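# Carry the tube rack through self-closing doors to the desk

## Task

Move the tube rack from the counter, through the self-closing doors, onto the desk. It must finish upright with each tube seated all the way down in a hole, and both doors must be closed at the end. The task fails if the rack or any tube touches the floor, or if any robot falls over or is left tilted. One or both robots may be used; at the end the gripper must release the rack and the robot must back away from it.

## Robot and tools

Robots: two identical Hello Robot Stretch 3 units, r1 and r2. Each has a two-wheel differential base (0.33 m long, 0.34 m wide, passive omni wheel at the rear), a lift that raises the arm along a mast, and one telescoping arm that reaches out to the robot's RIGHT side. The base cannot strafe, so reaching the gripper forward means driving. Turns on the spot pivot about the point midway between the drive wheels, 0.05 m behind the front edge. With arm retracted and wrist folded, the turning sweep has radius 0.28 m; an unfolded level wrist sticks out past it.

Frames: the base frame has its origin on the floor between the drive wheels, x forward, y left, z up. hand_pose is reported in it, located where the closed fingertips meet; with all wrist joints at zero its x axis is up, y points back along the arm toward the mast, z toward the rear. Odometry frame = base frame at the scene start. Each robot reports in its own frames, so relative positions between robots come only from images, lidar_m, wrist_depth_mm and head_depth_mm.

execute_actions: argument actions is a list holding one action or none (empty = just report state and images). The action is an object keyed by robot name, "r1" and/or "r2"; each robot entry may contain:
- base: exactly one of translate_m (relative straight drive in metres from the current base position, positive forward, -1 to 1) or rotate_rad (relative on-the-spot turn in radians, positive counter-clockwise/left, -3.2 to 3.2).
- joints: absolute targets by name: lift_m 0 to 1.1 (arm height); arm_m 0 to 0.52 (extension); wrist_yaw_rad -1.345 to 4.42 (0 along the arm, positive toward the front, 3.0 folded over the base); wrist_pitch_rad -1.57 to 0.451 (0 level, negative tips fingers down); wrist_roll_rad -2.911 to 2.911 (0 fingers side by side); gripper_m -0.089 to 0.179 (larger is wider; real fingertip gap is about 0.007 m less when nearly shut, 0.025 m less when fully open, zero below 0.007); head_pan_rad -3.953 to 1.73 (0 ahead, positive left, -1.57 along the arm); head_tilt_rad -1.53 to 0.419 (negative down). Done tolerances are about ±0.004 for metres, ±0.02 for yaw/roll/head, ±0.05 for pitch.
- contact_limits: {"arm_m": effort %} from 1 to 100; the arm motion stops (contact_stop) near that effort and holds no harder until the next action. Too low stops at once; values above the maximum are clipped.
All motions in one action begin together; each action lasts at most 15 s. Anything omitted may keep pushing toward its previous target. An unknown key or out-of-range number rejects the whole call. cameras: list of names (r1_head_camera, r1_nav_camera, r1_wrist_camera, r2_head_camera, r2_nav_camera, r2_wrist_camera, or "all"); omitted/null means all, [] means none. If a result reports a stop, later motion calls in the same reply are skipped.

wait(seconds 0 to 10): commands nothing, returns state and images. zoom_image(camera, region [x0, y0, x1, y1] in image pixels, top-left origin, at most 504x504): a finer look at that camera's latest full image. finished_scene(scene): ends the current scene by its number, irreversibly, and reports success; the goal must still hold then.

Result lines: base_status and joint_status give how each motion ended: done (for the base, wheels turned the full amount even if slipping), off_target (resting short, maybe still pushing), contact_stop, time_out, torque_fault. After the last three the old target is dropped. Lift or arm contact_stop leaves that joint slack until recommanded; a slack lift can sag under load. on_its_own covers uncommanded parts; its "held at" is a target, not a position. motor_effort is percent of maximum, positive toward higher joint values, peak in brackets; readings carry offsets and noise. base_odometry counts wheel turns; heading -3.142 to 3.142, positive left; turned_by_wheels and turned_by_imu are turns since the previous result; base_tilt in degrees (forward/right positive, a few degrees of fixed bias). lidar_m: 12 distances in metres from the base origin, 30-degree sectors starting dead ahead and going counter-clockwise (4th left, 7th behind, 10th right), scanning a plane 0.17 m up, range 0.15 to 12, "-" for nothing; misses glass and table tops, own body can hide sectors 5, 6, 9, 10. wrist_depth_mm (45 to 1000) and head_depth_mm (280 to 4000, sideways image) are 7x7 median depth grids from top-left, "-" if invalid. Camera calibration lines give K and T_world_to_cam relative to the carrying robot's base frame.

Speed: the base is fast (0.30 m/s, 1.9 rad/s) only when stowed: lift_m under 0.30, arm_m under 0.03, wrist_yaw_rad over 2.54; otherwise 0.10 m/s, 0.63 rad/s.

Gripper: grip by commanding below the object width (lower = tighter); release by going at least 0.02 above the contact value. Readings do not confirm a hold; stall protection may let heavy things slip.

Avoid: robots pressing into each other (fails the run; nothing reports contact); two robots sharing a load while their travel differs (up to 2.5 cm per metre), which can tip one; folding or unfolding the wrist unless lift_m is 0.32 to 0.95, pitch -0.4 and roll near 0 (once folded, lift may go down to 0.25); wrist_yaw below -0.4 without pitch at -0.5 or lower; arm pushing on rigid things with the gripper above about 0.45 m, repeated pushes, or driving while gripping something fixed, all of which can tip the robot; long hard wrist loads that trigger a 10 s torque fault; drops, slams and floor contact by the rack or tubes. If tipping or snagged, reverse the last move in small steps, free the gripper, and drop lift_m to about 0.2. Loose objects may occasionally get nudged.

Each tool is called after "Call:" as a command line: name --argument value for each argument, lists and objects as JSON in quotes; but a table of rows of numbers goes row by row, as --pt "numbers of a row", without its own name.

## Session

Call:
execute_actions --actions '[]'

Scene clock: 0.00 s.
r1.base_odometry: x=+0.000 y=+0.000 heading=+0.000 (m, m, rad; r1's odometry frame)
r1.turned_by_wheels: +0.000 (rad since the last result)
r1.turned_by_imu: +0.000 (rad since the last result)
r1.base_tilt: forward=+0.7 right=-1.4 (deg)
r1.lidar_m: 1.69 2.21 2.58 2.00 1.81 1.06 0.92 0.92 0.95 0.83 0.83 0.96
r1.head_depth_mm: 1499 1509 1520 1547 1579 1602 1638 / 1824 1843 1882 1921 1949 1993 2001 / 2214 2274 2284 2307 2315 2365 2215 / 2200 2236 2280 2264 2309 2282 2243 / 2156 2188 2187 2220 2190 2266 2217 / 2120 2135 2146 2131 2173 2203 2168 / 2074 2059 2076 2121 2151 2149 2138
r1.base_status: not commanded
r1.joint_positions: lift_m=+0.484 arm_m=-0.001 wrist_yaw_rad=+2.908 wrist_pitch_rad=-0.588 wrist_roll_rad=+0.001 gripper_m=+0.037 head_pan_rad=+0.017 head_tilt_rad=+0.014
r1.joint_status: not commanded
r1.motor_effort: left_wheel=+0 right_wheel=+0 lift_m=+28 arm_m=-1 wrist_yaw_rad=+0 wrist_pitch_rad=+4 wrist_roll_rad=+0 gripper_m=+0 head_pan_rad=+0 head_tilt_rad=+2 (%)
r1.hand_pose: x=+0.0251 y=+0.0503 z=+0.4608 quat_wxyz=(+0.283, +0.696, +0.125, +0.648) (m; r1's base frame)
r1.wrist_depth_mm: - - - - - - - / - - - - - - - / 956 - 982 981 983 975 964 / 819 - 838 830 839 827 822 / 709 712 747 718 724 715 737 / 633 634 - 635 633 639 642 / 566 583 - 578 568 568 570
r2.base_odometry: x=+0.000 y=+0.000 heading=+0.000 (m, m, rad; r2's odometry frame)
r2.turned_by_wheels: +0.000 (rad since the last result)
r2.turned_by_imu: +0.000 (rad since the last result)
r2.base_tilt: forward=+1.0 right=-1.7 (deg)
r2.lidar_m: 0.99 1.35 1.94 3.05 2.29 2.20 1.70 1.26 1.23 1.35 0.99 0.95
r2.head_depth_mm: 907 900 893 888 882 876 870 / 968 960 954 945 938 936 926 / 1037 1025 1018 1015 999 996 986 / 1116 1105 1094 1086 1073 1068 1061 / 1205 1192 1184 1170 1161 1152 1139 / 1309 1299 1287 1275 1261 1251 1241 / 1443 1433 1416 1393 1373 1361 1351
r2.base_status: not commanded
r2.joint_positions: lift_m=+0.315 arm_m=+0.002 wrist_yaw_rad=+2.974 wrist_pitch_rad=-0.627 wrist_roll_rad=+0.007 gripper_m=+0.037 head_pan_rad=-0.006 head_tilt_rad=+0.014
r2.joint_status: not commanded
r2.motor_effort: left_wheel=+0 right_wheel=+0 lift_m=+33 arm_m=+0 wrist_yaw_rad=+0 wrist_pitch_rad=+4 wrist_roll_rad=+0 gripper_m=+0 head_pan_rad=-1 head_tilt_rad=+1 (%)
r2.hand_pose: x=+0.0110 y=+0.0434 z=+0.2840 quat_wxyz=(+0.275, +0.691, +0.160, +0.650) (m; r2's base frame)
r2.wrist_depth_mm: - - - - - - - / 965 - 909 868 881 826 841 / 753 736 734 714 696 690 672 / 629 621 601 608 590 586 574 / 534 549 - 548 519 503 494 / 488 - - - - 448 442 / - - - - 406 401 398
pictures: r1_head_camera (sideways: a quarter turn clockwise sets it upright), r1_nav_camera (sideways: a quarter turn counterclockwise sets it upright), r1_wrist_camera, r2_head_camera (sideways: a quarter turn clockwise sets it upright), r2_nav_camera (sideways: a quarter turn counterclockwise sets it upright), r2_wrist_camera
camera_calibration (this result's frames):
r1_head_camera: T_world_to_cam=[[-0.0184206, 0.0303506, -0.99937, 1.3224], [-0.0259048, 0.999189, 0.0308226, -0.0393047], [0.999495, 0.0264562, -0.0176195, -0.0239725], [0, 0, 0, 1]] pos_world=[0.0473016, -0.000228587, 1.32235]
r1_nav_camera: T_world_to_cam=[[0.0217345, -0.0547969, 0.998261, -1.25511], [-0.015061, -0.998401, -0.0544767, 0.118359], [0.99965, -0.0138508, -0.022525, -0.0209062], [0, 0, 0, 1]] pos_world=[0.0499606, 0.0491038, 1.2589]
r1_wrist_camera: T_world_to_cam=[[0.960943, -0.276582, -0.00949942, -0.00885103], [-0.208288, -0.700211, -0.682877, 0.379508], [0.18222, 0.658185, -0.730471, 0.461957], [0, 0, 0, 1]] pos_world=[0.00337425, -0.040766, 0.59652]
r2_head_camera: T_world_to_cam=[[0.0652428, -0.025801, -0.997536, 1.31807], [-0.050121, 0.998319, -0.0290993, 0.043534], [0.99661, 0.051896, 0.0638399, -0.128333], [0, 0, 0, 1]] pos_world=[0.0440854, -0.00279331, 1.32429]
r2_nav_camera: T_world_to_cam=[[-0.0252606, 0.00877519, 0.999642, -1.26434], [-0.0126554, -0.999884, 0.00845752, 0.0467282], [0.999601, -0.0124372, 0.0253687, -0.0797562], [0, 0, 0, 1]] pos_world=[0.0483777, 0.0568257, 1.26552]
r2_wrist_camera: T_world_to_cam=[[0.991485, -0.126632, -0.0303723, 0.00763556], [-0.112096, -0.711227, -0.693967, 0.259748], [0.0662768, 0.691462, -0.719366, 0.333072], [0, 0, 0, 1]] pos_world=[-0.000528795, -0.0446002, 0.420089]
Images, in order (width x height): r1_head_camera 896x504, r1_nav_camera 672x504, r1_wrist_camera 644x364, r2_head_camera 896x504, r2_nav_camera 672x504, r2_wrist_camera 644x364.

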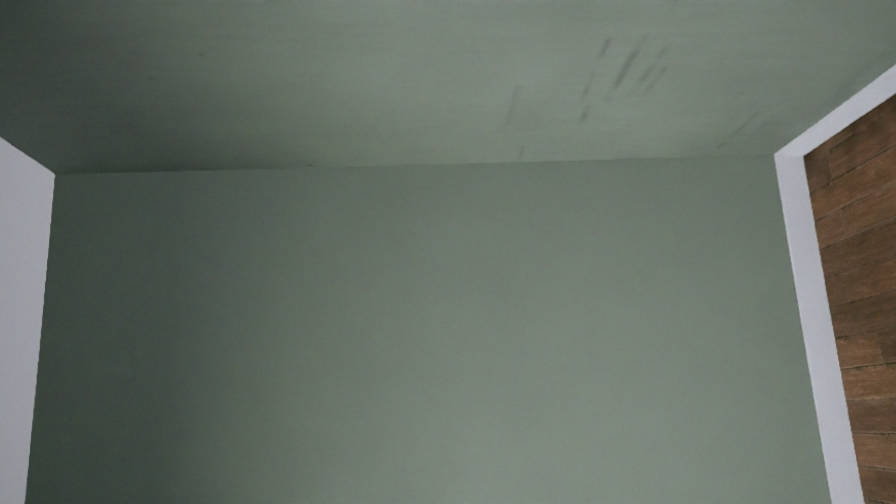

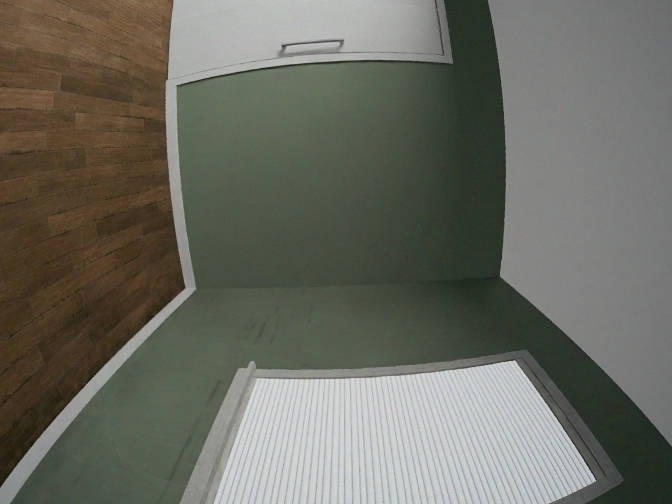

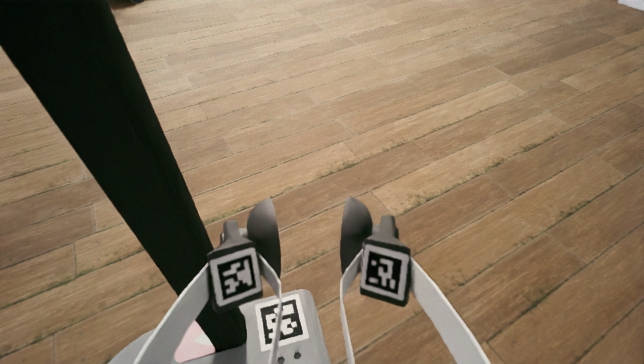

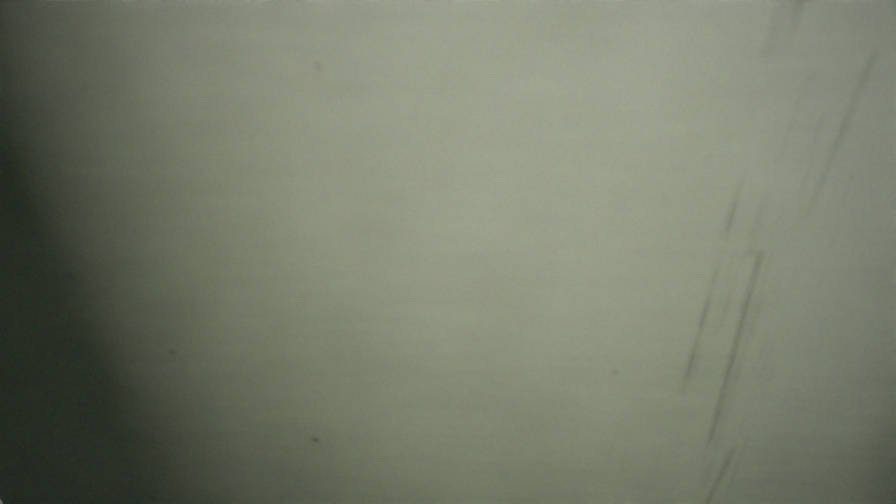

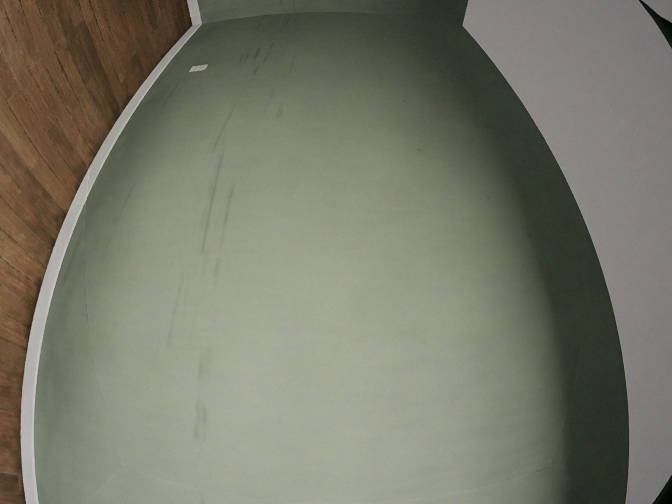

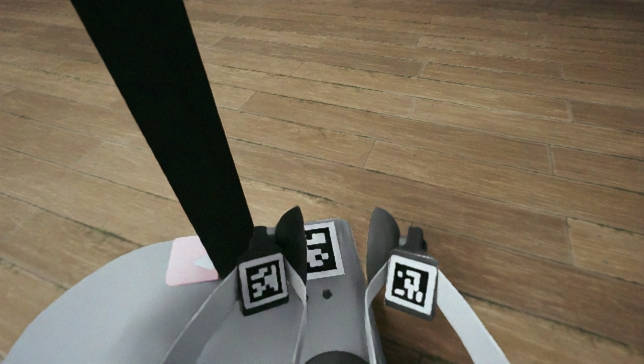

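Call:
execute_actions --actions '[{"r1":{"joints":{"head_pan_rad":1.5,"head_tilt_rad":-0.7}},"r2":{"joints":{"head_pan_rad":-3.0,"head_tilt_rad":-0.7}}}]' --cameras '["r1_nav_camera","r2_nav_camera","r1_head_camera","r2_head_camera"]'

Scene clock: 5.13 s.
r1.base_odometry: x=+0.000 y=+0.000 heading=+0.000 (m, m, rad; r1's odometry frame)
r1.turned_by_wheels: +0.000 (rad since the last result)
r1.turned_by_imu: -0.001 (rad since the last result)
r1.base_tilt: forward=+0.8 right=-1.5 (deg)
r1.lidar_m: 1.69 2.22 2.58 1.98 1.82 1.06 0.92 0.92 0.95 0.82 0.83 0.97
r1.head_depth_mm: 3365 3017 2293 1848 1567 1351 1181 / 3688 3031 2303 1869 1565 1357 1196 / 3342 3032 2322 1877 1572 1358 1191 / 3186 3032 2335 1889 1583 1364 1198 / 3046 3108 2358 1871 1585 1357 1202 / 3015 2969 2243 1910 1596 1376 1230 / 2887 2046 2241 1917 1608 1398 -
r1.base_status: not commanded
r1.joint_positions: lift_m=+0.484 arm_m=-0.001 wrist_yaw_rad=+2.908 wrist_pitch_rad=-0.588 wrist_roll_rad=+0.001 gripper_m=+0.037 head_pan_rad=+1.493 head_tilt_rad=-0.691
r1.joint_status: all done
r1.motor_effort: left_wheel=+0(0) right_wheel=+1(1) lift_m=+28(27) arm_m=-1(2) wrist_yaw_rad=+0(1) wrist_pitch_rad=+4(4) wrist_roll_rad=+0(0) gripper_m=+1(0) head_pan_rad=+5(55) head_tilt_rad=-6(52) (%)
r1.hand_pose: x=+0.0251 y=+0.0503 z=+0.4608 quat_wxyz=(+0.283, +0.696, +0.125, +0.648) (m; r1's base frame)
r1.wrist_depth_mm: - - - - - - - / - - - - - - - / 967 - 962 959 970 978 986 / 823 - 827 815 824 829 833 / 716 705 735 712 731 723 729 / 645 634 - 637 633 643 633 / 568 581 - 590 570 566 577
r2.base_odometry: x=+0.000 y=+0.000 heading=+0.000 (m, m, rad; r2's odometry frame)
r2.turned_by_wheels: +0.000 (rad since the last result)
r2.turned_by_imu: +0.000 (rad since the last result)
r2.base_tilt: forward=+0.8 right=-1.6 (deg)
r2.lidar_m: 0.99 1.35 1.94 3.06 2.29 2.21 1.70 1.26 1.23 1.36 0.99 0.95
r2.head_depth_mm: 1977 2176 2413 2069 1645 1366 1165 / 2139 2376 2572 2072 1653 1372 1166 / 2288 1937 2281 2083 1650 1366 1170 / 2292 1705 1934 2072 1655 1373 1173 / 2079 1538 1707 1927 1663 1374 1173 / 1909 1408 1518 1716 1654 1377 1175 / 1770 1326 1377 1522 1659 1378 1178
r2.base_status: not commanded
r2.joint_positions: lift_m=+0.315 arm_m=+0.002 wrist_yaw_rad=+2.974 wrist_pitch_rad=-0.627 wrist_roll_rad=+0.007 gripper_m=+0.037 head_pan_rad=-2.993 head_tilt_rad=-0.691
r2.joint_status: all done
r2.motor_effort: left_wheel=+0(0) right_wheel=-1(0) lift_m=+33(33) arm_m=+0(0) wrist_yaw_rad=+0(0) wrist_pitch_rad=+4(4) wrist_roll_rad=+0(0) gripper_m=+0(0) head_pan_rad=-3(31) head_tilt_rad=-3(28) (%)
r2.hand_pose: x=+0.0110 y=+0.0434 z=+0.2840 quat_wxyz=(+0.275, +0.691, +0.160, +0.650) (m; r2's base frame)
r2.wrist_depth_mm: - - - - - - - / 931 - 939 856 840 840 809 / 767 763 739 715 695 690 675 / 632 604 601 614 592 581 569 / 549 541 - 545 523 510 503 / 492 - - - - 446 442 / - - - - 403 399 395
pictures: r1_head_camera (sideways: a quarter turn clockwise sets it upright), r1_nav_camera (sideways: a quarter turn counterclockwise sets it upright), r2_head_camera (sideways: a quarter turn clockwise sets it upright), r2_nav_camera (sideways: a quarter turn counterclockwise sets it upright)
camera_calibration (this result's frames):
r1_head_camera: T_world_to_cam=[[-0.0821074, -0.65692, -0.749476, 0.996617], [-0.995435, 0.0907667, 0.0294955, -0.0316339], [0.0486513, 0.748477, -0.661374, 0.8196], [0, 0, 0, 1]] pos_world=[0.0104655, 0.0441173, 1.28994]
r1_nav_camera: T_world_to_cam=[[0.106647, 0.656501, 0.746748, -0.927348], [0.990346, -0.137024, -0.0209724, 0.0685705], [0.0885544, 0.741775, -0.664776, 0.820463], [0, 0, 0, 1]] pos_world=[-0.0416648, 0.00960208, 1.23936]
r2_head_camera: T_world_to_cam=[[0.586606, 0.113667, -0.801856, 1.05928], [0.20869, -0.977881, 0.0140498, -0.0142274], [-0.782523, -0.175581, -0.597352, 0.743062], [0, 0, 0, 1]] pos_world=[-0.0369469, -0.00385007, 1.29346]
r2_nav_camera: T_world_to_cam=[[-0.620623, -0.101784, 0.777475, -0.97062], [-0.148482, 0.988855, 0.0109298, 0.0443474], [-0.769922, -0.108658, -0.628819, 0.78243], [0, 0, 0, 1]] pos_world=[0.00660468, -0.0576292, 1.24615]
Images, in order (width x height): r1_head_camera 896x504, r1_nav_camera 672x504, r2_head_camera 896x504, r2_nav_camera 672x504.

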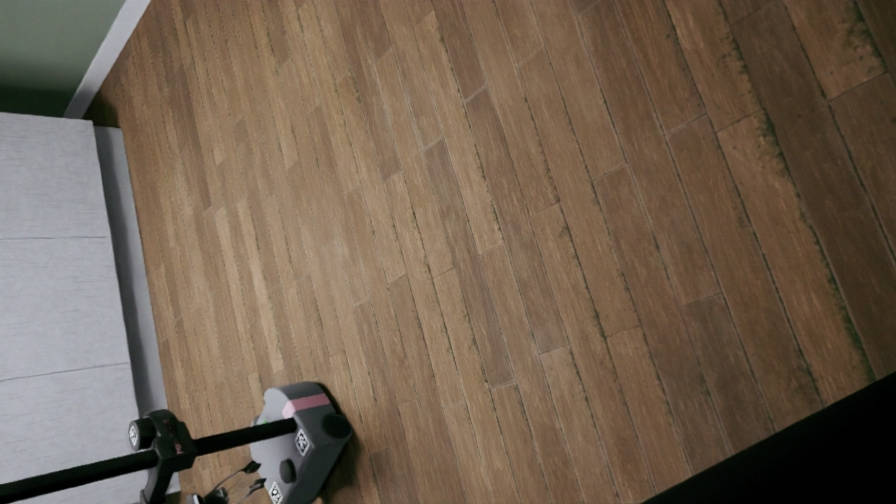

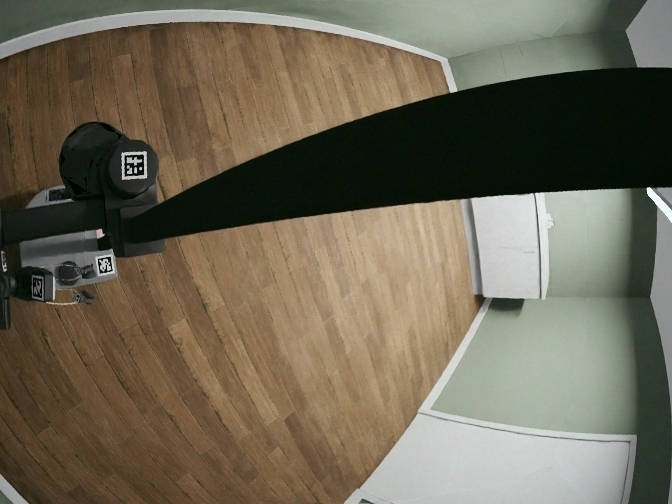

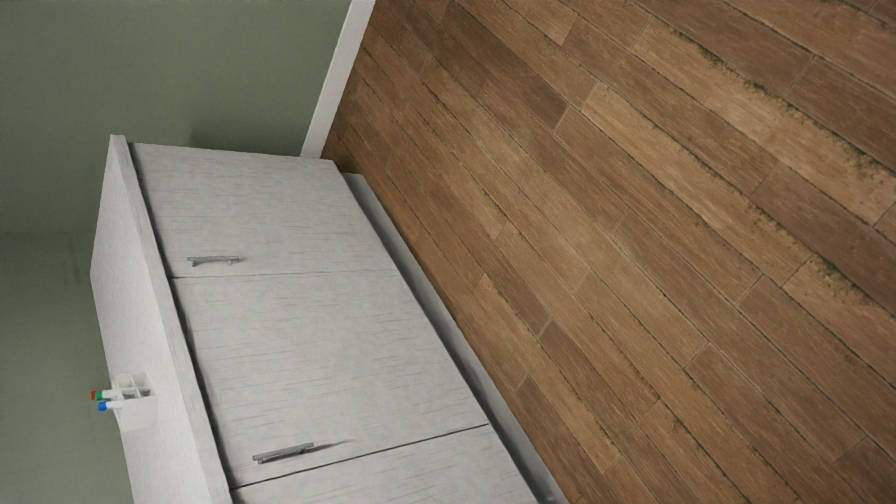

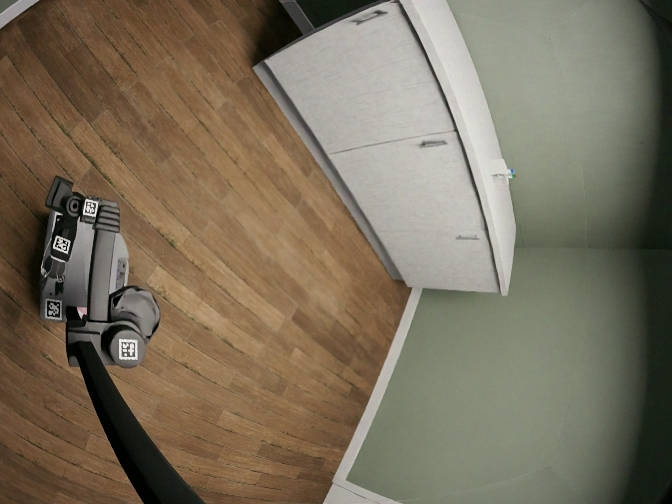

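Call:
execute_actions --actions '[{"r1":{"base":{"rotate_rad":1.3},"joints":{"head_pan_rad":0,"head_tilt_rad":-0.35,"lift_m":0.27}},"r2":{"base":{"rotate_rad":-2.76},"joints":{"head_pan_rad":0,"head_tilt_rad":-0.3,"lift_m":0.27}}}]' --cameras '["r1_nav_camera","r2_nav_camera","r1_head_camera","r2_head_camera"]'

Scene clock: 17.20 s.
r1.base_odometry: x=+0.000 y=+0.000 heading=+1.300 (m, m, rad; r1's odometry frame)
r1.turned_by_wheels: +1.300 (rad since the last result)
r1.turned_by_imu: +1.294 (rad since the last result)
r1.base_tilt: forward=+0.7 right=-1.6 (deg)
r1.lidar_m: 3.15 2.06 1.31 0.95 0.93 0.96 0.86 0.83 0.85 1.17 2.22 2.29
r1.head_depth_mm: 2638 2780 2963 2997 2247 1736 1441 / 2977 3131 3358 3144 2217 1768 1438 / 3435 3583 3887 3206 2280 1764 1438 / 3868 - - 3202 2305 1756 1434 / 3923 3911 3563 3210 2295 1769 1449 / 3667 3788 3445 3209 2295 1782 1464 / 3473 3651 3290 3280 2330 1806 1458
r1.base_status: done
r1.joint_positions: lift_m=+0.270 arm_m=-0.001 wrist_yaw_rad=+2.908 wrist_pitch_rad=-0.588 wrist_roll_rad=+0.001 gripper_m=+0.037 head_pan_rad=+0.007 head_tilt_rad=-0.359
r1.joint_status: all done
r1.motor_effort: left_wheel=-2(8) right_wheel=+1(6) lift_m=+17(24) arm_m=-1(2) wrist_yaw_rad=+0(0) wrist_pitch_rad=+4(4) wrist_roll_rad=+0(0) gripper_m=+0(0) head_pan_rad=-5(56) head_tilt_rad=+6(39) (%)
r1.hand_pose: x=+0.0251 y=+0.0502 z=+0.2469 quat_wxyz=(+0.283, +0.696, +0.125, +0.648) (m; r1's base frame)
r1.wrist_depth_mm: - 860 941 936 946 954 965 / - 740 748 762 753 750 749 / 600 - 613 623 626 620 627 / 525 - 547 533 539 528 534 / 469 - - - 469 463 464 / - - - - 410 404 407 / - - - - 365 364 366
r2.base_odometry: x=+0.000 y=+0.000 heading=-2.760 (m, m, rad; r2's odometry frame)
r2.turned_by_wheels: -2.760 (rad since the last result)
r2.turned_by_imu: -2.716 (rad since the last result)
r2.base_tilt: forward=+1.1 right=-1.6 (deg)
r2.lidar_m: 1.32 1.23 1.58 1.03 0.95 0.96 1.19 2.07 2.96 2.40 2.20 1.97
r2.head_depth_mm: 2355 2424 2531 1985 2204 1929 1495 / 2296 2459 2611 1813 1942 1922 1491 / 2108 2244 2385 1672 1753 1847 1493 / 1949 2087 2198 1532 1599 1720 1493 / 1824 1925 2029 1447 1476 1580 1495 / 1713 1789 1895 1370 1363 1443 1490 / 1614 1680 1773 1370 1269 1346 1434
r2.base_status: done
r2.joint_positions: lift_m=+0.270 arm_m=+0.002 wrist_yaw_rad=+2.974 wrist_pitch_rad=-0.628 wrist_roll_rad=+0.007 gripper_m=+0.037 head_pan_rad=-0.007 head_tilt_rad=-0.309
r2.joint_status: all done
r2.motor_effort: left_wheel=+2(7) right_wheel=-3(7) lift_m=+23(28) arm_m=+0(0) wrist_yaw_rad=+2(1) wrist_pitch_rad=+4(4) wrist_roll_rad=+0(0) gripper_m=+0(0) head_pan_rad=+3(34) head_tilt_rad=+3(22) (%)
r2.hand_pose: x=+0.0110 y=+0.0433 z=+0.2390 quat_wxyz=(+0.275, +0.691, +0.160, +0.650) (m; r2's base frame)
r2.wrist_depth_mm: 735 - - - 986 943 927 / 750 - 815 796 757 765 734 / 676 654 653 642 628 621 609 / 559 557 559 555 533 523 514 / 487 - - - 469 452 447 / - - - - - 397 400 / - - - - 363 359 353
pictures: r1_head_camera (sideways: a quarter turn clockwise sets it upright), r1_nav_camera (sideways: a quarter turn counterclockwise sets it upright), r2_head_camera (sideways: a quarter turn clockwise sets it upright), r2_nav_camera (sideways: a quarter turn counterclockwise sets it upright)
camera_calibration (this result's frames):
r1_head_camera: T_world_to_cam=[[-0.381034, 0.0279731, -0.924138, 1.22619], [-0.0044528, 0.999475, 0.0320894, -0.0410693], [0.92455, 0.0163422, -0.38071, 0.44909], [0, 0, 0, 1]] pos_world=[0.0518329, -0.000591757, 1.30546]
r1_nav_camera: T_world_to_cam=[[0.38351, -0.0524542, 0.922046, -1.15762], [-0.0423074, -0.998335, -0.0391972, 0.0986096], [0.922567, -0.0239768, -0.385091, 0.451484], [0, 0, 0, 1]] pos_world=[0.0316057, 0.0485485, 1.24511]
r2_head_camera: T_world_to_cam=[[-0.255342, -0.0236192, -0.966562, 1.27929], [-0.0551256, 0.998431, -0.0098351, 0.0184764], [0.965278, 0.050771, -0.256243, 0.28853], [0, 0, 0, 1]] pos_world=[0.0491629, -0.00288064, 1.31063]
r2_nav_camera: T_world_to_cam=[[0.293891, 0.00654935, 0.955816, -1.20882], [-0.0109587, -0.999888, 0.0102209, 0.0444261], [0.955776, -0.0134783, -0.293786, 0.335959], [0, 0, 0, 1]] pos_world=[0.0346458, 0.0568663, 1.25365]
Images, in order (width x height): r1_head_camera 896x504, r1_nav_camera 672x504, r2_head_camera 896x504, r2_nav_camera 672x504.

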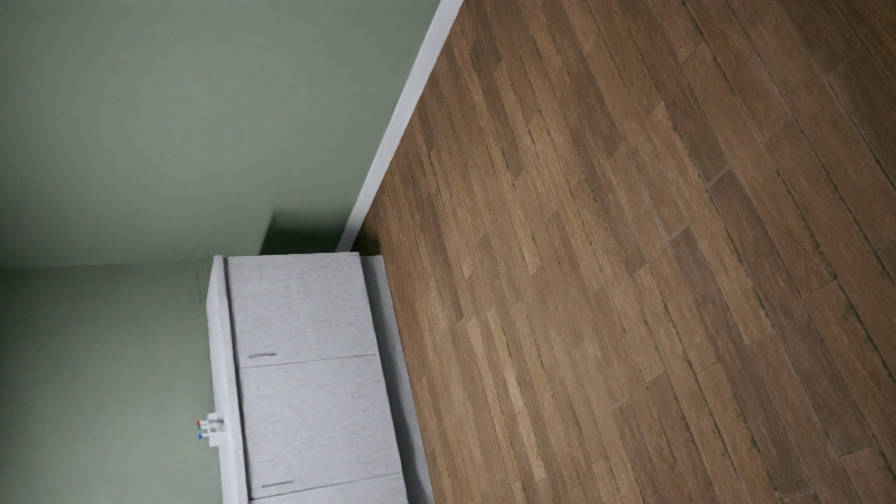

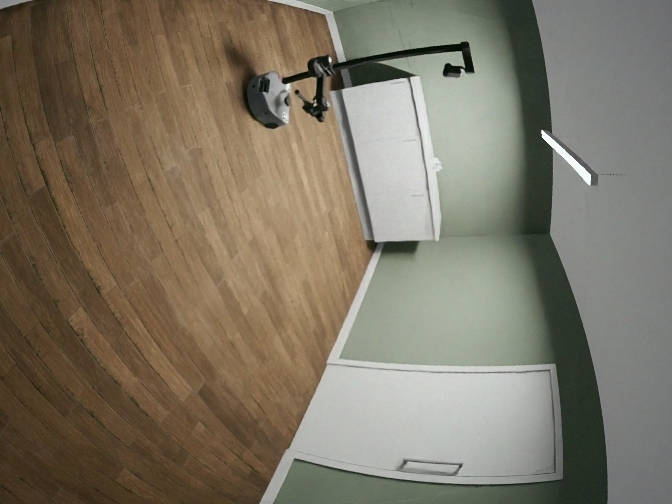

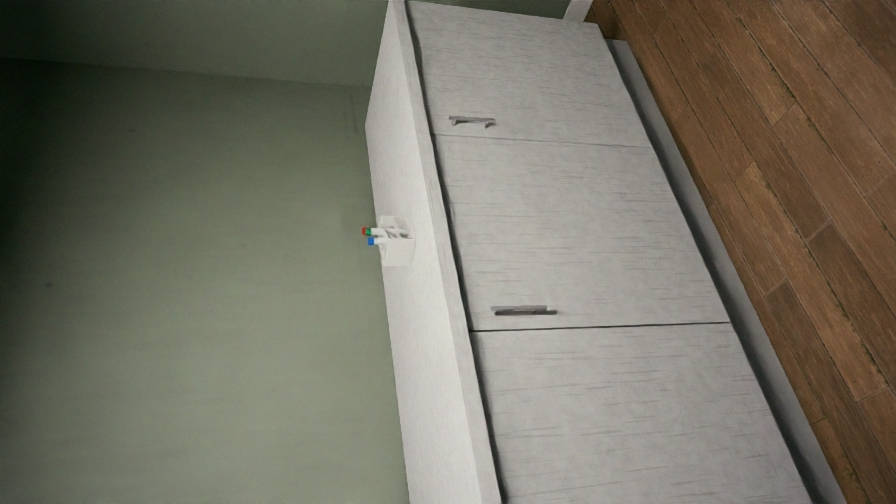

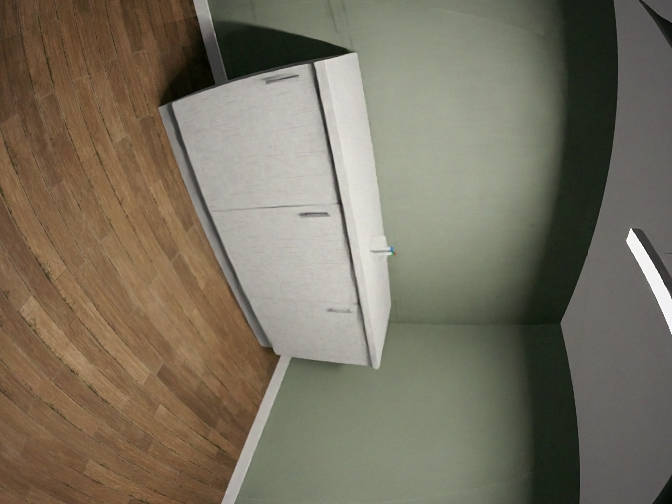

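Call:
execute_actions --actions '[{"r1":{"base":{"rotate_rad":-0.9},"joints":{"head_tilt_rad":-0.45}},"r2":{"base":{"rotate_rad":-0.29}}}]' --cameras '[]'

Call:
execute_actions --actions '[{"r2":{"base":{"translate_m":1.0},"joints":{"head_pan_rad":0.4,"head_tilt_rad":-0.6}}}]' --cameras '["r1_nav_camera","r1_head_camera","r2_head_camera"]'

Scene clock: 32.63 s.
r1.base_odometry: x=+0.000 y=+0.000 heading=+0.400 (m, m, rad; r1's odometry frame)
r1.turned_by_wheels: -0.900 (rad since the last result)
r1.turned_by_imu: -0.896 (rad since the last result)
r1.base_tilt: forward=+0.8 right=-1.5 (deg)
r1.lidar_m: 2.21 2.43 3.32 2.06 1.15 0.93 0.92 1.01 0.83 0.83 0.90 1.40
r1.head_depth_mm: 1851 2018 2197 2383 1974 1595 1343 / 1900 2067 2226 2403 1984 1607 1339 / 1936 2097 2285 2442 2002 1601 1347 / 1958 2108 2298 2485 2019 1624 1356 / 1977 2128 2331 2499 2028 1631 1363 / 2001 2180 2370 2569 2041 1643 1362 / 2013 2202 2403 2611 2055 1647 1368
r1.base_status: done
r1.joint_positions: lift_m=+0.270 arm_m=-0.001 wrist_yaw_rad=+2.908 wrist_pitch_rad=-0.588 wrist_roll_rad=+0.001 gripper_m=+0.037 head_pan_rad=+0.007 head_tilt_rad=-0.445
r1.joint_status: all done
r1.motor_effort: left_wheel=+1(8) right_wheel=-1(6) lift_m=+17(17) arm_m=-1(2) wrist_yaw_rad=+0(0) wrist_pitch_rad=+5(5) wrist_roll_rad=+0(0) gripper_m=+0(0) head_pan_rad=-5(4) head_tilt_rad=-4(17) (%)
r1.hand_pose: x=+0.0251 y=+0.0502 z=+0.2469 quat_wxyz=(+0.283, +0.696, +0.125, +0.648) (m; r1's base frame)
r1.wrist_depth_mm: - 945 943 951 950 961 966 / - 754 747 751 748 758 772 / 616 - 631 625 618 620 626 / 526 - 542 540 528 530 536 / 472 - - - 468 464 464 / - - - - 411 408 409 / - - - - 363 365 368
r2.base_odometry: x=+0.000 y=+0.000 heading=-3.050 (m, m, rad; r2's odometry frame)
r2.turned_by_wheels: -0.290 (rad since the last result)
r2.turned_by_imu: -0.285 (rad since the last result)
r2.base_tilt: forward=+1.0 right=-1.6 (deg)
r2.lidar_m: 1.55 1.24 1.23 1.24 0.97 0.95 1.02 1.50 1.96 2.86 2.23 2.20
r2.head_depth_mm: 1977 2064 2148 2254 2358 1940 1491 / 2116 2203 2316 2440 2533 1929 1493 / 2276 2371 2533 2577 2573 1928 1488 / 2436 2575 2722 1958 2127 1937 1493 / 2311 2436 2513 1747 1822 1843 1491 / 2063 2149 2267 1559 1604 1709 1488 / 1876 1955 2045 1439 1432 1503 1485
r2.base_status: done
r2.joint_positions: lift_m=+0.270 arm_m=+0.002 wrist_yaw_rad=+2.974 wrist_pitch_rad=-0.628 wrist_roll_rad=+0.007 gripper_m=+0.037 head_pan_rad=-0.007 head_tilt_rad=-0.309
r2.joint_status: not commanded
r2.motor_effort: left_wheel=+2(5) right_wheel=-3(8) lift_m=+24(23) arm_m=+0(0) wrist_yaw_rad=+0(0) wrist_pitch_rad=+4(4) wrist_roll_rad=+0(0) gripper_m=+0(1) head_pan_rad=+2(4) head_tilt_rad=+3(3) (%)
r2.hand_pose: x=+0.0110 y=+0.0433 z=+0.2390 quat_wxyz=(+0.275, +0.691, +0.160, +0.650) (m; r2's base frame)
r2.wrist_depth_mm: 812 - - - - 974 934 / 801 - 813 790 775 774 729 / 676 667 653 649 623 627 603 / 565 555 564 558 533 520 506 / 485 - - - 467 449 440 / - - - - - 396 397 / - - - - 362 358 354
pictures: none
No camera images: the call's "cameras" was empty. Leave "cameras" out to get every camera's image.

Scene clock: 37.73 s.
r1.base_odometry: x=+0.000 y=+0.000 heading=+0.400 (m, m, rad; r1's odometry frame)
r1.turned_by_wheels: +0.000 (rad since the last result)
r1.turned_by_imu: -0.001 (rad since the last result)
r1.base_tilt: forward=+0.7 right=-1.4 (deg)
r1.lidar_m: 2.21 2.42 2.77 2.31 1.15 0.93 0.92 1.01 0.83 0.83 0.90 1.40
r1.head_depth_mm: 1864 2042 2202 2380 1995 1596 1353 / 1900 2051 2252 2404 1991 1619 1346 / 1922 2102 2291 2460 2013 1613 1346 / 1941 2114 2309 2495 2031 1627 1365 / 1989 2137 2335 2492 2046 1612 1367 / 1986 2188 2404 2542 2041 1629 1366 / 2017 2196 2403 2620 2057 1657 1373
r1.base_status: not commanded
r1.joint_positions: lift_m=+0.270 arm_m=-0.001 wrist_yaw_rad=+2.908 wrist_pitch_rad=-0.588 wrist_roll_rad=+0.001 gripper_m=+0.037 head_pan_rad=+0.007 head_tilt_rad=-0.445
r1.joint_status: not commanded
r1.motor_effort: left_wheel=+2(1) right_wheel=-1(1) lift_m=+18(17) arm_m=-2(2) wrist_yaw_rad=+1(0) wrist_pitch_rad=+4(5) wrist_roll_rad=+0(0) gripper_m=+0(0) head_pan_rad=-4(4) head_tilt_rad=-3(3) (%)
r1.hand_pose: x=+0.0251 y=+0.0502 z=+0.2469 quat_wxyz=(+0.283, +0.696, +0.125, +0.648) (m; r1's base frame)
r1.wrist_depth_mm: - 956 963 960 942 962 952 / - 751 742 748 756 749 764 / 603 - 624 623 619 626 621 / 526 - 540 536 526 525 531 / 469 - - - 466 462 458 / - - - - 407 406 409 / - - - - 367 366 364
r2.base_odometry: x=-0.996 y=-0.092 heading=-3.050 (m, m, rad; r2's odometry frame)
r2.turned_by_wheels: +0.000 (rad since the last result)
r2.turned_by_imu: +0.005 (rad since the last result)
r2.base_tilt: forward=+1.0 right=-1.7 (deg)
r2.lidar_m: 0.78 0.63 0.62 0.67 1.79 1.76 1.89 2.78 3.51 1.80 1.41 1.39
r2.head_depth_mm: 1418 1593 1023 988 1190 1415 1224 / 1334 1473 1028 903 1072 1345 1221 / 1259 1401 1031 828 975 1174 1220 / 1188 1311 1036 784 898 1060 1226 / 1125 1243 1037 746 827 968 1171 / 1070 1171 860 714 771 890 1050 / 1019 1116 1041 710 719 821 958
r2.base_status: done
r2.joint_positions: lift_m=+0.270 arm_m=+0.002 wrist_yaw_rad=+2.974 wrist_pitch_rad=-0.628 wrist_roll_rad=+0.007 gripper_m=+0.037 head_pan_rad=+0.393 head_tilt_rad=-0.593
r2.joint_status: all done
r2.motor_effort: left_wheel=+1(8) right_wheel=-2(5) lift_m=+24(24) arm_m=+0(0) wrist_yaw_rad=+0(1) wrist_pitch_rad=+4(4) wrist_roll_rad=+0(0) gripper_m=+0(1) head_pan_rad=+2(23) head_tilt_rad=-3(19) (%)
r2.hand_pose: x=+0.0110 y=+0.0433 z=+0.2390 quat_wxyz=(+0.275, +0.691, +0.161, +0.649) (m; r2's base frame)
r2.wrist_depth_mm: - - 948 817 686 565 501 / 862 - 831 787 736 663 594 / 687 656 643 632 623 621 604 / 575 547 560 552 533 524 509 / 489 - - - 466 451 454 / - - - - - 401 397 / - - - - 360 357 356
pictures: r1_head_camera (sideways: a quarter turn clockwise sets it upright), r1_nav_camera (sideways: a quarter turn counterclockwise sets it upright), r2_head_camera (sideways: a quarter turn clockwise sets it upright)
camera_calibration (this result's frames):
r1_head_camera: T_world_to_cam=[[-0.459178, 0.0274548, -0.88792, 1.17942], [-0.0016313, 0.999495, 0.0317484, -0.0406389], [0.888343, 0.0160266, -0.458901, 0.55106], [0, 0, 0, 1]] pos_world=[0.051966, -0.000593963, 1.3014]
r1_nav_camera: T_world_to_cam=[[0.461463, -0.0519375, 0.885638, -1.11059], [-0.0455671, -0.998355, -0.0348049, 0.092907], [0.885989, -0.0242948, -0.46307, 0.553181], [0, 0, 0, 1]] pos_world=[0.0266198, 0.048512, 1.24298]
r2_head_camera: T_world_to_cam=[[-0.46663, -0.220937, -0.856413, 1.13684], [-0.43984, 0.898041, 0.00797756, -0.00236728], [0.767331, 0.380407, -0.51623, 0.628068], [0, 0, 0, 1]] pos_world=[0.0475052, 0.0143738, 1.29785]
Images, in order (width x height): r1_head_camera 896x504, r1_nav_camera 672x504, r2_head_camera 896x504.

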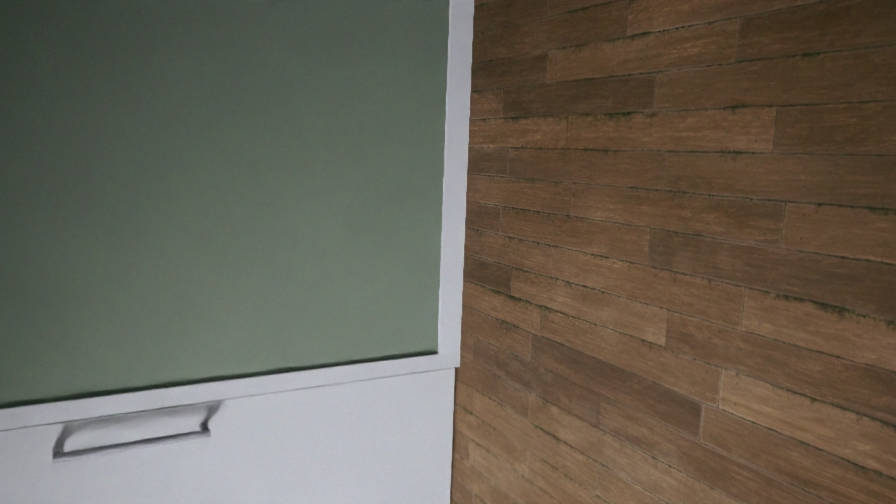

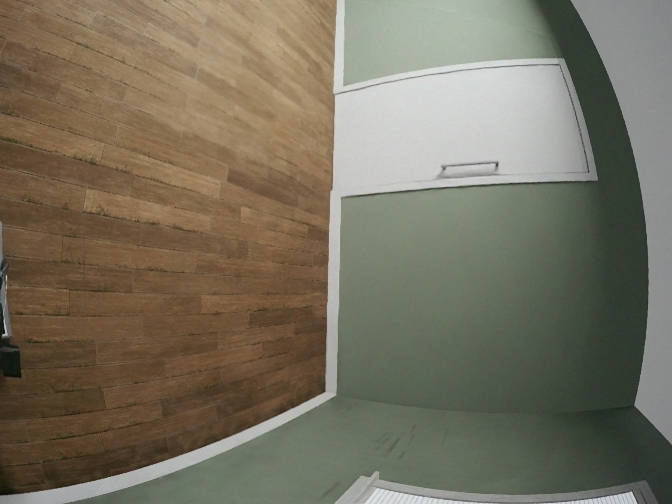

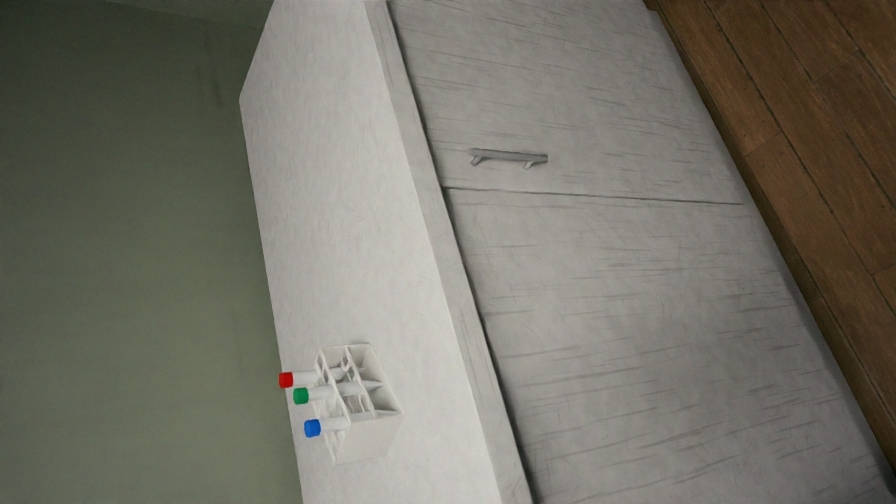

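Call:
execute_actions --actions '[{"r1":{"base":{"rotate_rad":0.8}},"r2":{"base":{"rotate_rad":2.62},"joints":{"head_pan_rad":-1.57,"head_tilt_rad":-0.5}}}]' --cameras '[]'

Call:
execute_actions --actions '[{"r1":{"base":{"translate_m":1.0}},"r2":{"base":{"translate_m":-0.35}}}]' --cameras '["r2_head_camera","r1_nav_camera"]'

Scene clock: 47.93 s.
r1.base_odometry: x=+0.000 y=+0.000 heading=+1.200 (m, m, rad; r1's odometry frame)
r1.turned_by_wheels: +0.800 (rad since the last result)
r1.turned_by_imu: +0.794 (rad since the last result)
r1.base_tilt: forward=+0.6 right=-1.4 (deg)
r1.lidar_m: 2.87 2.68 1.46 0.99 0.92 0.94 0.88 0.83 0.84 1.07 2.21 2.25
r1.head_depth_mm: 2421 2553 2748 2610 1985 1607 1339 / 2677 2852 3072 2660 2002 1607 1346 / 2958 3173 3451 2661 1993 1614 1343 / 3297 3651 3746 2694 2046 1619 1369 / 3834 3989 3732 2709 2035 1641 1357 / 3966 3347 3596 2719 2043 1641 1378 / 3576 3232 2979 2799 2063 1640 1376
r1.base_status: done
r1.joint_positions: lift_m=+0.270 arm_m=-0.001 wrist_yaw_rad=+2.908 wrist_pitch_rad=-0.588 wrist_roll_rad=+0.001 gripper_m=+0.037 head_pan_rad=+0.007 head_tilt_rad=-0.445
r1.joint_status: not commanded
r1.motor_effort: left_wheel=-2(8) right_wheel=+3(8) lift_m=+17(17) arm_m=-2(2) wrist_yaw_rad=+0(0) wrist_pitch_rad=+5(5) wrist_roll_rad=+0(0) gripper_m=+0(1) head_pan_rad=-5(5) head_tilt_rad=-3(3) (%)
r1.hand_pose: x=+0.0251 y=+0.0502 z=+0.2469 quat_wxyz=(+0.283, +0.696, +0.125, +0.648) (m; r1's base frame)
r1.wrist_depth_mm: - 896 949 931 959 968 969 / - 760 766 751 749 755 757 / 605 - 620 625 631 624 619 / 533 - 547 531 525 530 529 / 467 - - - 466 460 461 / - - - - 406 411 405 / - - - - 365 366 368
r2.base_odometry: x=-0.996 y=-0.092 heading=-0.430 (m, m, rad; r2's odometry frame)
r2.turned_by_wheels: +2.620 (rad since the last result)
r2.turned_by_imu: +2.576 (rad since the last result)
r2.base_tilt: forward=+1.1 right=-1.7 (deg)
r2.lidar_m: 1.76 1.89 2.77 3.51 1.81 1.41 1.39 0.79 0.63 0.62 0.67 1.79
r2.head_depth_mm: 1006 1094 1165 779 694 785 902 / 1020 1112 1185 823 712 811 934 / 1040 1131 1208 825 733 835 967 / 1053 1147 1226 828 753 858 1002 / 1069 1171 1242 825 778 889 1042 / 1087 1190 1258 828 798 921 1087 / 1110 1219 1279 830 823 954 1131
r2.base_status: done
r2.joint_positions: lift_m=+0.270 arm_m=+0.002 wrist_yaw_rad=+2.974 wrist_pitch_rad=-0.628 wrist_roll_rad=+0.007 gripper_m=+0.037 head_pan_rad=-1.563 head_tilt_rad=-0.506
r2.joint_status: all done
r2.motor_effort: left_wheel=-1(6) right_wheel=+2(10) lift_m=+24(24) arm_m=-1(1) wrist_yaw_rad=+0(0) wrist_pitch_rad=+4(4) wrist_roll_rad=+0(0) gripper_m=+0(0) head_pan_rad=-1(33) head_tilt_rad=+2(11) (%)
r2.hand_pose: x=+0.0110 y=+0.0432 z=+0.2390 quat_wxyz=(+0.275, +0.691, +0.161, +0.649) (m; r2's base frame)
r2.wrist_depth_mm: - - - - - 966 957 / 846 - 800 783 760 753 737 / 679 660 650 639 626 612 598 / 554 542 565 552 525 525 511 / 483 - - - 468 464 450 / - - - - - 397 392 / - - - - 355 358 356
pictures: none
No camera images: the call's "cameras" was empty. Leave "cameras" out to get every camera's image.

Scene clock: 52.97 s.
r1.base_odometry: x=+0.363 y=+0.932 heading=+1.200 (m, m, rad; r1's odometry frame)
r1.turned_by_wheels: +0.000 (rad since the last result)
r1.turned_by_imu: +0.008 (rad since the last result)
r1.base_tilt: forward=+0.8 right=-1.4 (deg)
r1.lidar_m: 1.86 1.94 2.33 1.60 1.50 1.52 1.75 1.64 1.67 1.75 1.62 1.66
r1.head_depth_mm: 1777 1912 2032 2189 1976 1594 1340 / 1954 2106 2248 2394 1989 1616 1342 / 2178 2389 2590 2625 2014 1608 1346 / 2467 2678 2970 2678 2033 1631 1368 / 2793 3098 3327 2701 2040 1616 1364 / 2991 2608 2654 2179 2019 1624 1367 / 2766 2436 2491 2484 2057 1630 1375
r1.base_status: done
r1.joint_positions: lift_m=+0.270 arm_m=-0.001 wrist_yaw_rad=+2.908 wrist_pitch_rad=-0.588 wrist_roll_rad=+0.001 gripper_m=+0.037 head_pan_rad=+0.007 head_tilt_rad=-0.445
r1.joint_status: not commanded
r1.motor_effort: left_wheel=-2(6) right_wheel=+2(6) lift_m=+17(17) arm_m=-2(2) wrist_yaw_rad=+1(0) wrist_pitch_rad=+5(4) wrist_roll_rad=+0(0) gripper_m=+0(0) head_pan_rad=-4(5) head_tilt_rad=-3(3) (%)
r1.hand_pose: x=+0.0251 y=+0.0502 z=+0.2469 quat_wxyz=(+0.283, +0.696, +0.125, +0.648) (m; r1's base frame)
r1.wrist_depth_mm: - 979 960 944 967 965 954 / - 745 745 749 744 760 756 / 609 - 618 618 628 621 628 / 527 - 550 538 530 533 531 / 473 - - - 467 464 464 / - - - - 407 407 411 / - - - - 364 368 368
r2.base_odometry: x=-1.314 y=+0.054 heading=-0.430 (m, m, rad; r2's odometry frame)
r2.turned_by_wheels: +0.000 (rad since the last result)
r2.turned_by_imu: -0.002 (rad since the last result)
r2.base_tilt: forward=+1.1 right=-1.6 (deg)
r2.lidar_m: 2.11 2.25 1.95 2.98 1.36 1.06 1.04 0.73 0.58 0.58 0.62 0.94
r2.head_depth_mm: 978 1066 1148 823 645 722 835 / 997 1084 1165 825 671 747 866 / 1011 1102 1176 825 676 775 893 / 1027 1121 1200 783 697 796 927 / 1043 1139 1221 792 716 823 964 / 1060 1160 1242 828 736 847 1005 / 1078 1181 1250 829 760 880 1044
r2.base_status: done
r2.joint_positions: lift_m=+0.270 arm_m=+0.002 wrist_yaw_rad=+2.974 wrist_pitch_rad=-0.628 wrist_roll_rad=+0.007 gripper_m=+0.037 head_pan_rad=-1.563 head_tilt_rad=-0.506
r2.joint_status: not commanded
r2.motor_effort: left_wheel=-1(8) right_wheel=+2(5) lift_m=+24(24) arm_m=+0(0) wrist_yaw_rad=+1(1) wrist_pitch_rad=+4(5) wrist_roll_rad=+0(0) gripper_m=+0(0) head_pan_rad=-3(2) head_tilt_rad=+2(2) (%)
r2.hand_pose: x=+0.0110 y=+0.0432 z=+0.2389 quat_wxyz=(+0.275, +0.691, +0.161, +0.649) (m; r2's base frame)
r2.wrist_depth_mm: - - - - 995 990 930 / 838 - 797 800 773 755 733 / 676 659 659 648 621 613 612 / 570 555 558 552 535 521 514 / 488 - - - 472 453 445 / - - - - - 403 394 / - - - - 361 360 354
pictures: r1_nav_camera (sideways: a quarter turn counterclockwise sets it upright), r2_head_camera (sideways: a quarter turn clockwise sets it upright)
camera_calibration (this result's frames):
r1_nav_camera: T_world_to_cam=[[0.461882, -0.0519435, 0.885419, -1.11031], [-0.045603, -0.998354, -0.03478, 0.0928747], [0.885768, -0.0243135, -0.46349, 0.553728], [0, 0, 0, 1]] pos_world=[0.0265928, 0.0485115, 1.24297]
r2_head_camera: T_world_to_cam=[[-0.0288094, 0.439491, -0.897785, 1.18813], [0.997502, 0.0705933, 0.0025482, -0.00406726], [0.0644975, -0.895469, -0.440427, 0.533722], [0, 0, 0, 1]] pos_world=[0.00386253, -0.0439527, 1.30176]
Images, in order (width x height): r1_nav_camera 672x504, r2_head_camera 896x504.

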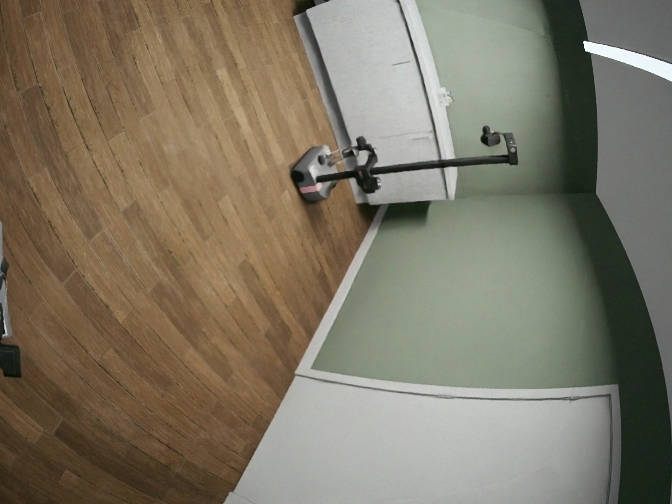

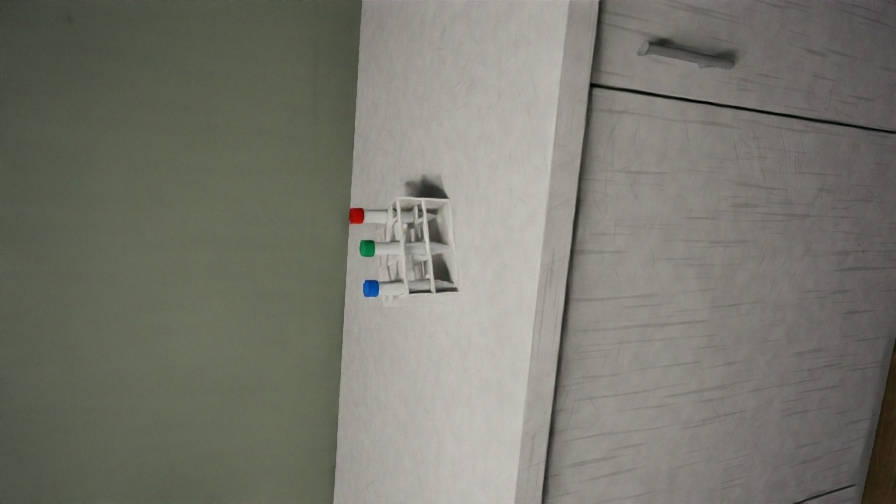

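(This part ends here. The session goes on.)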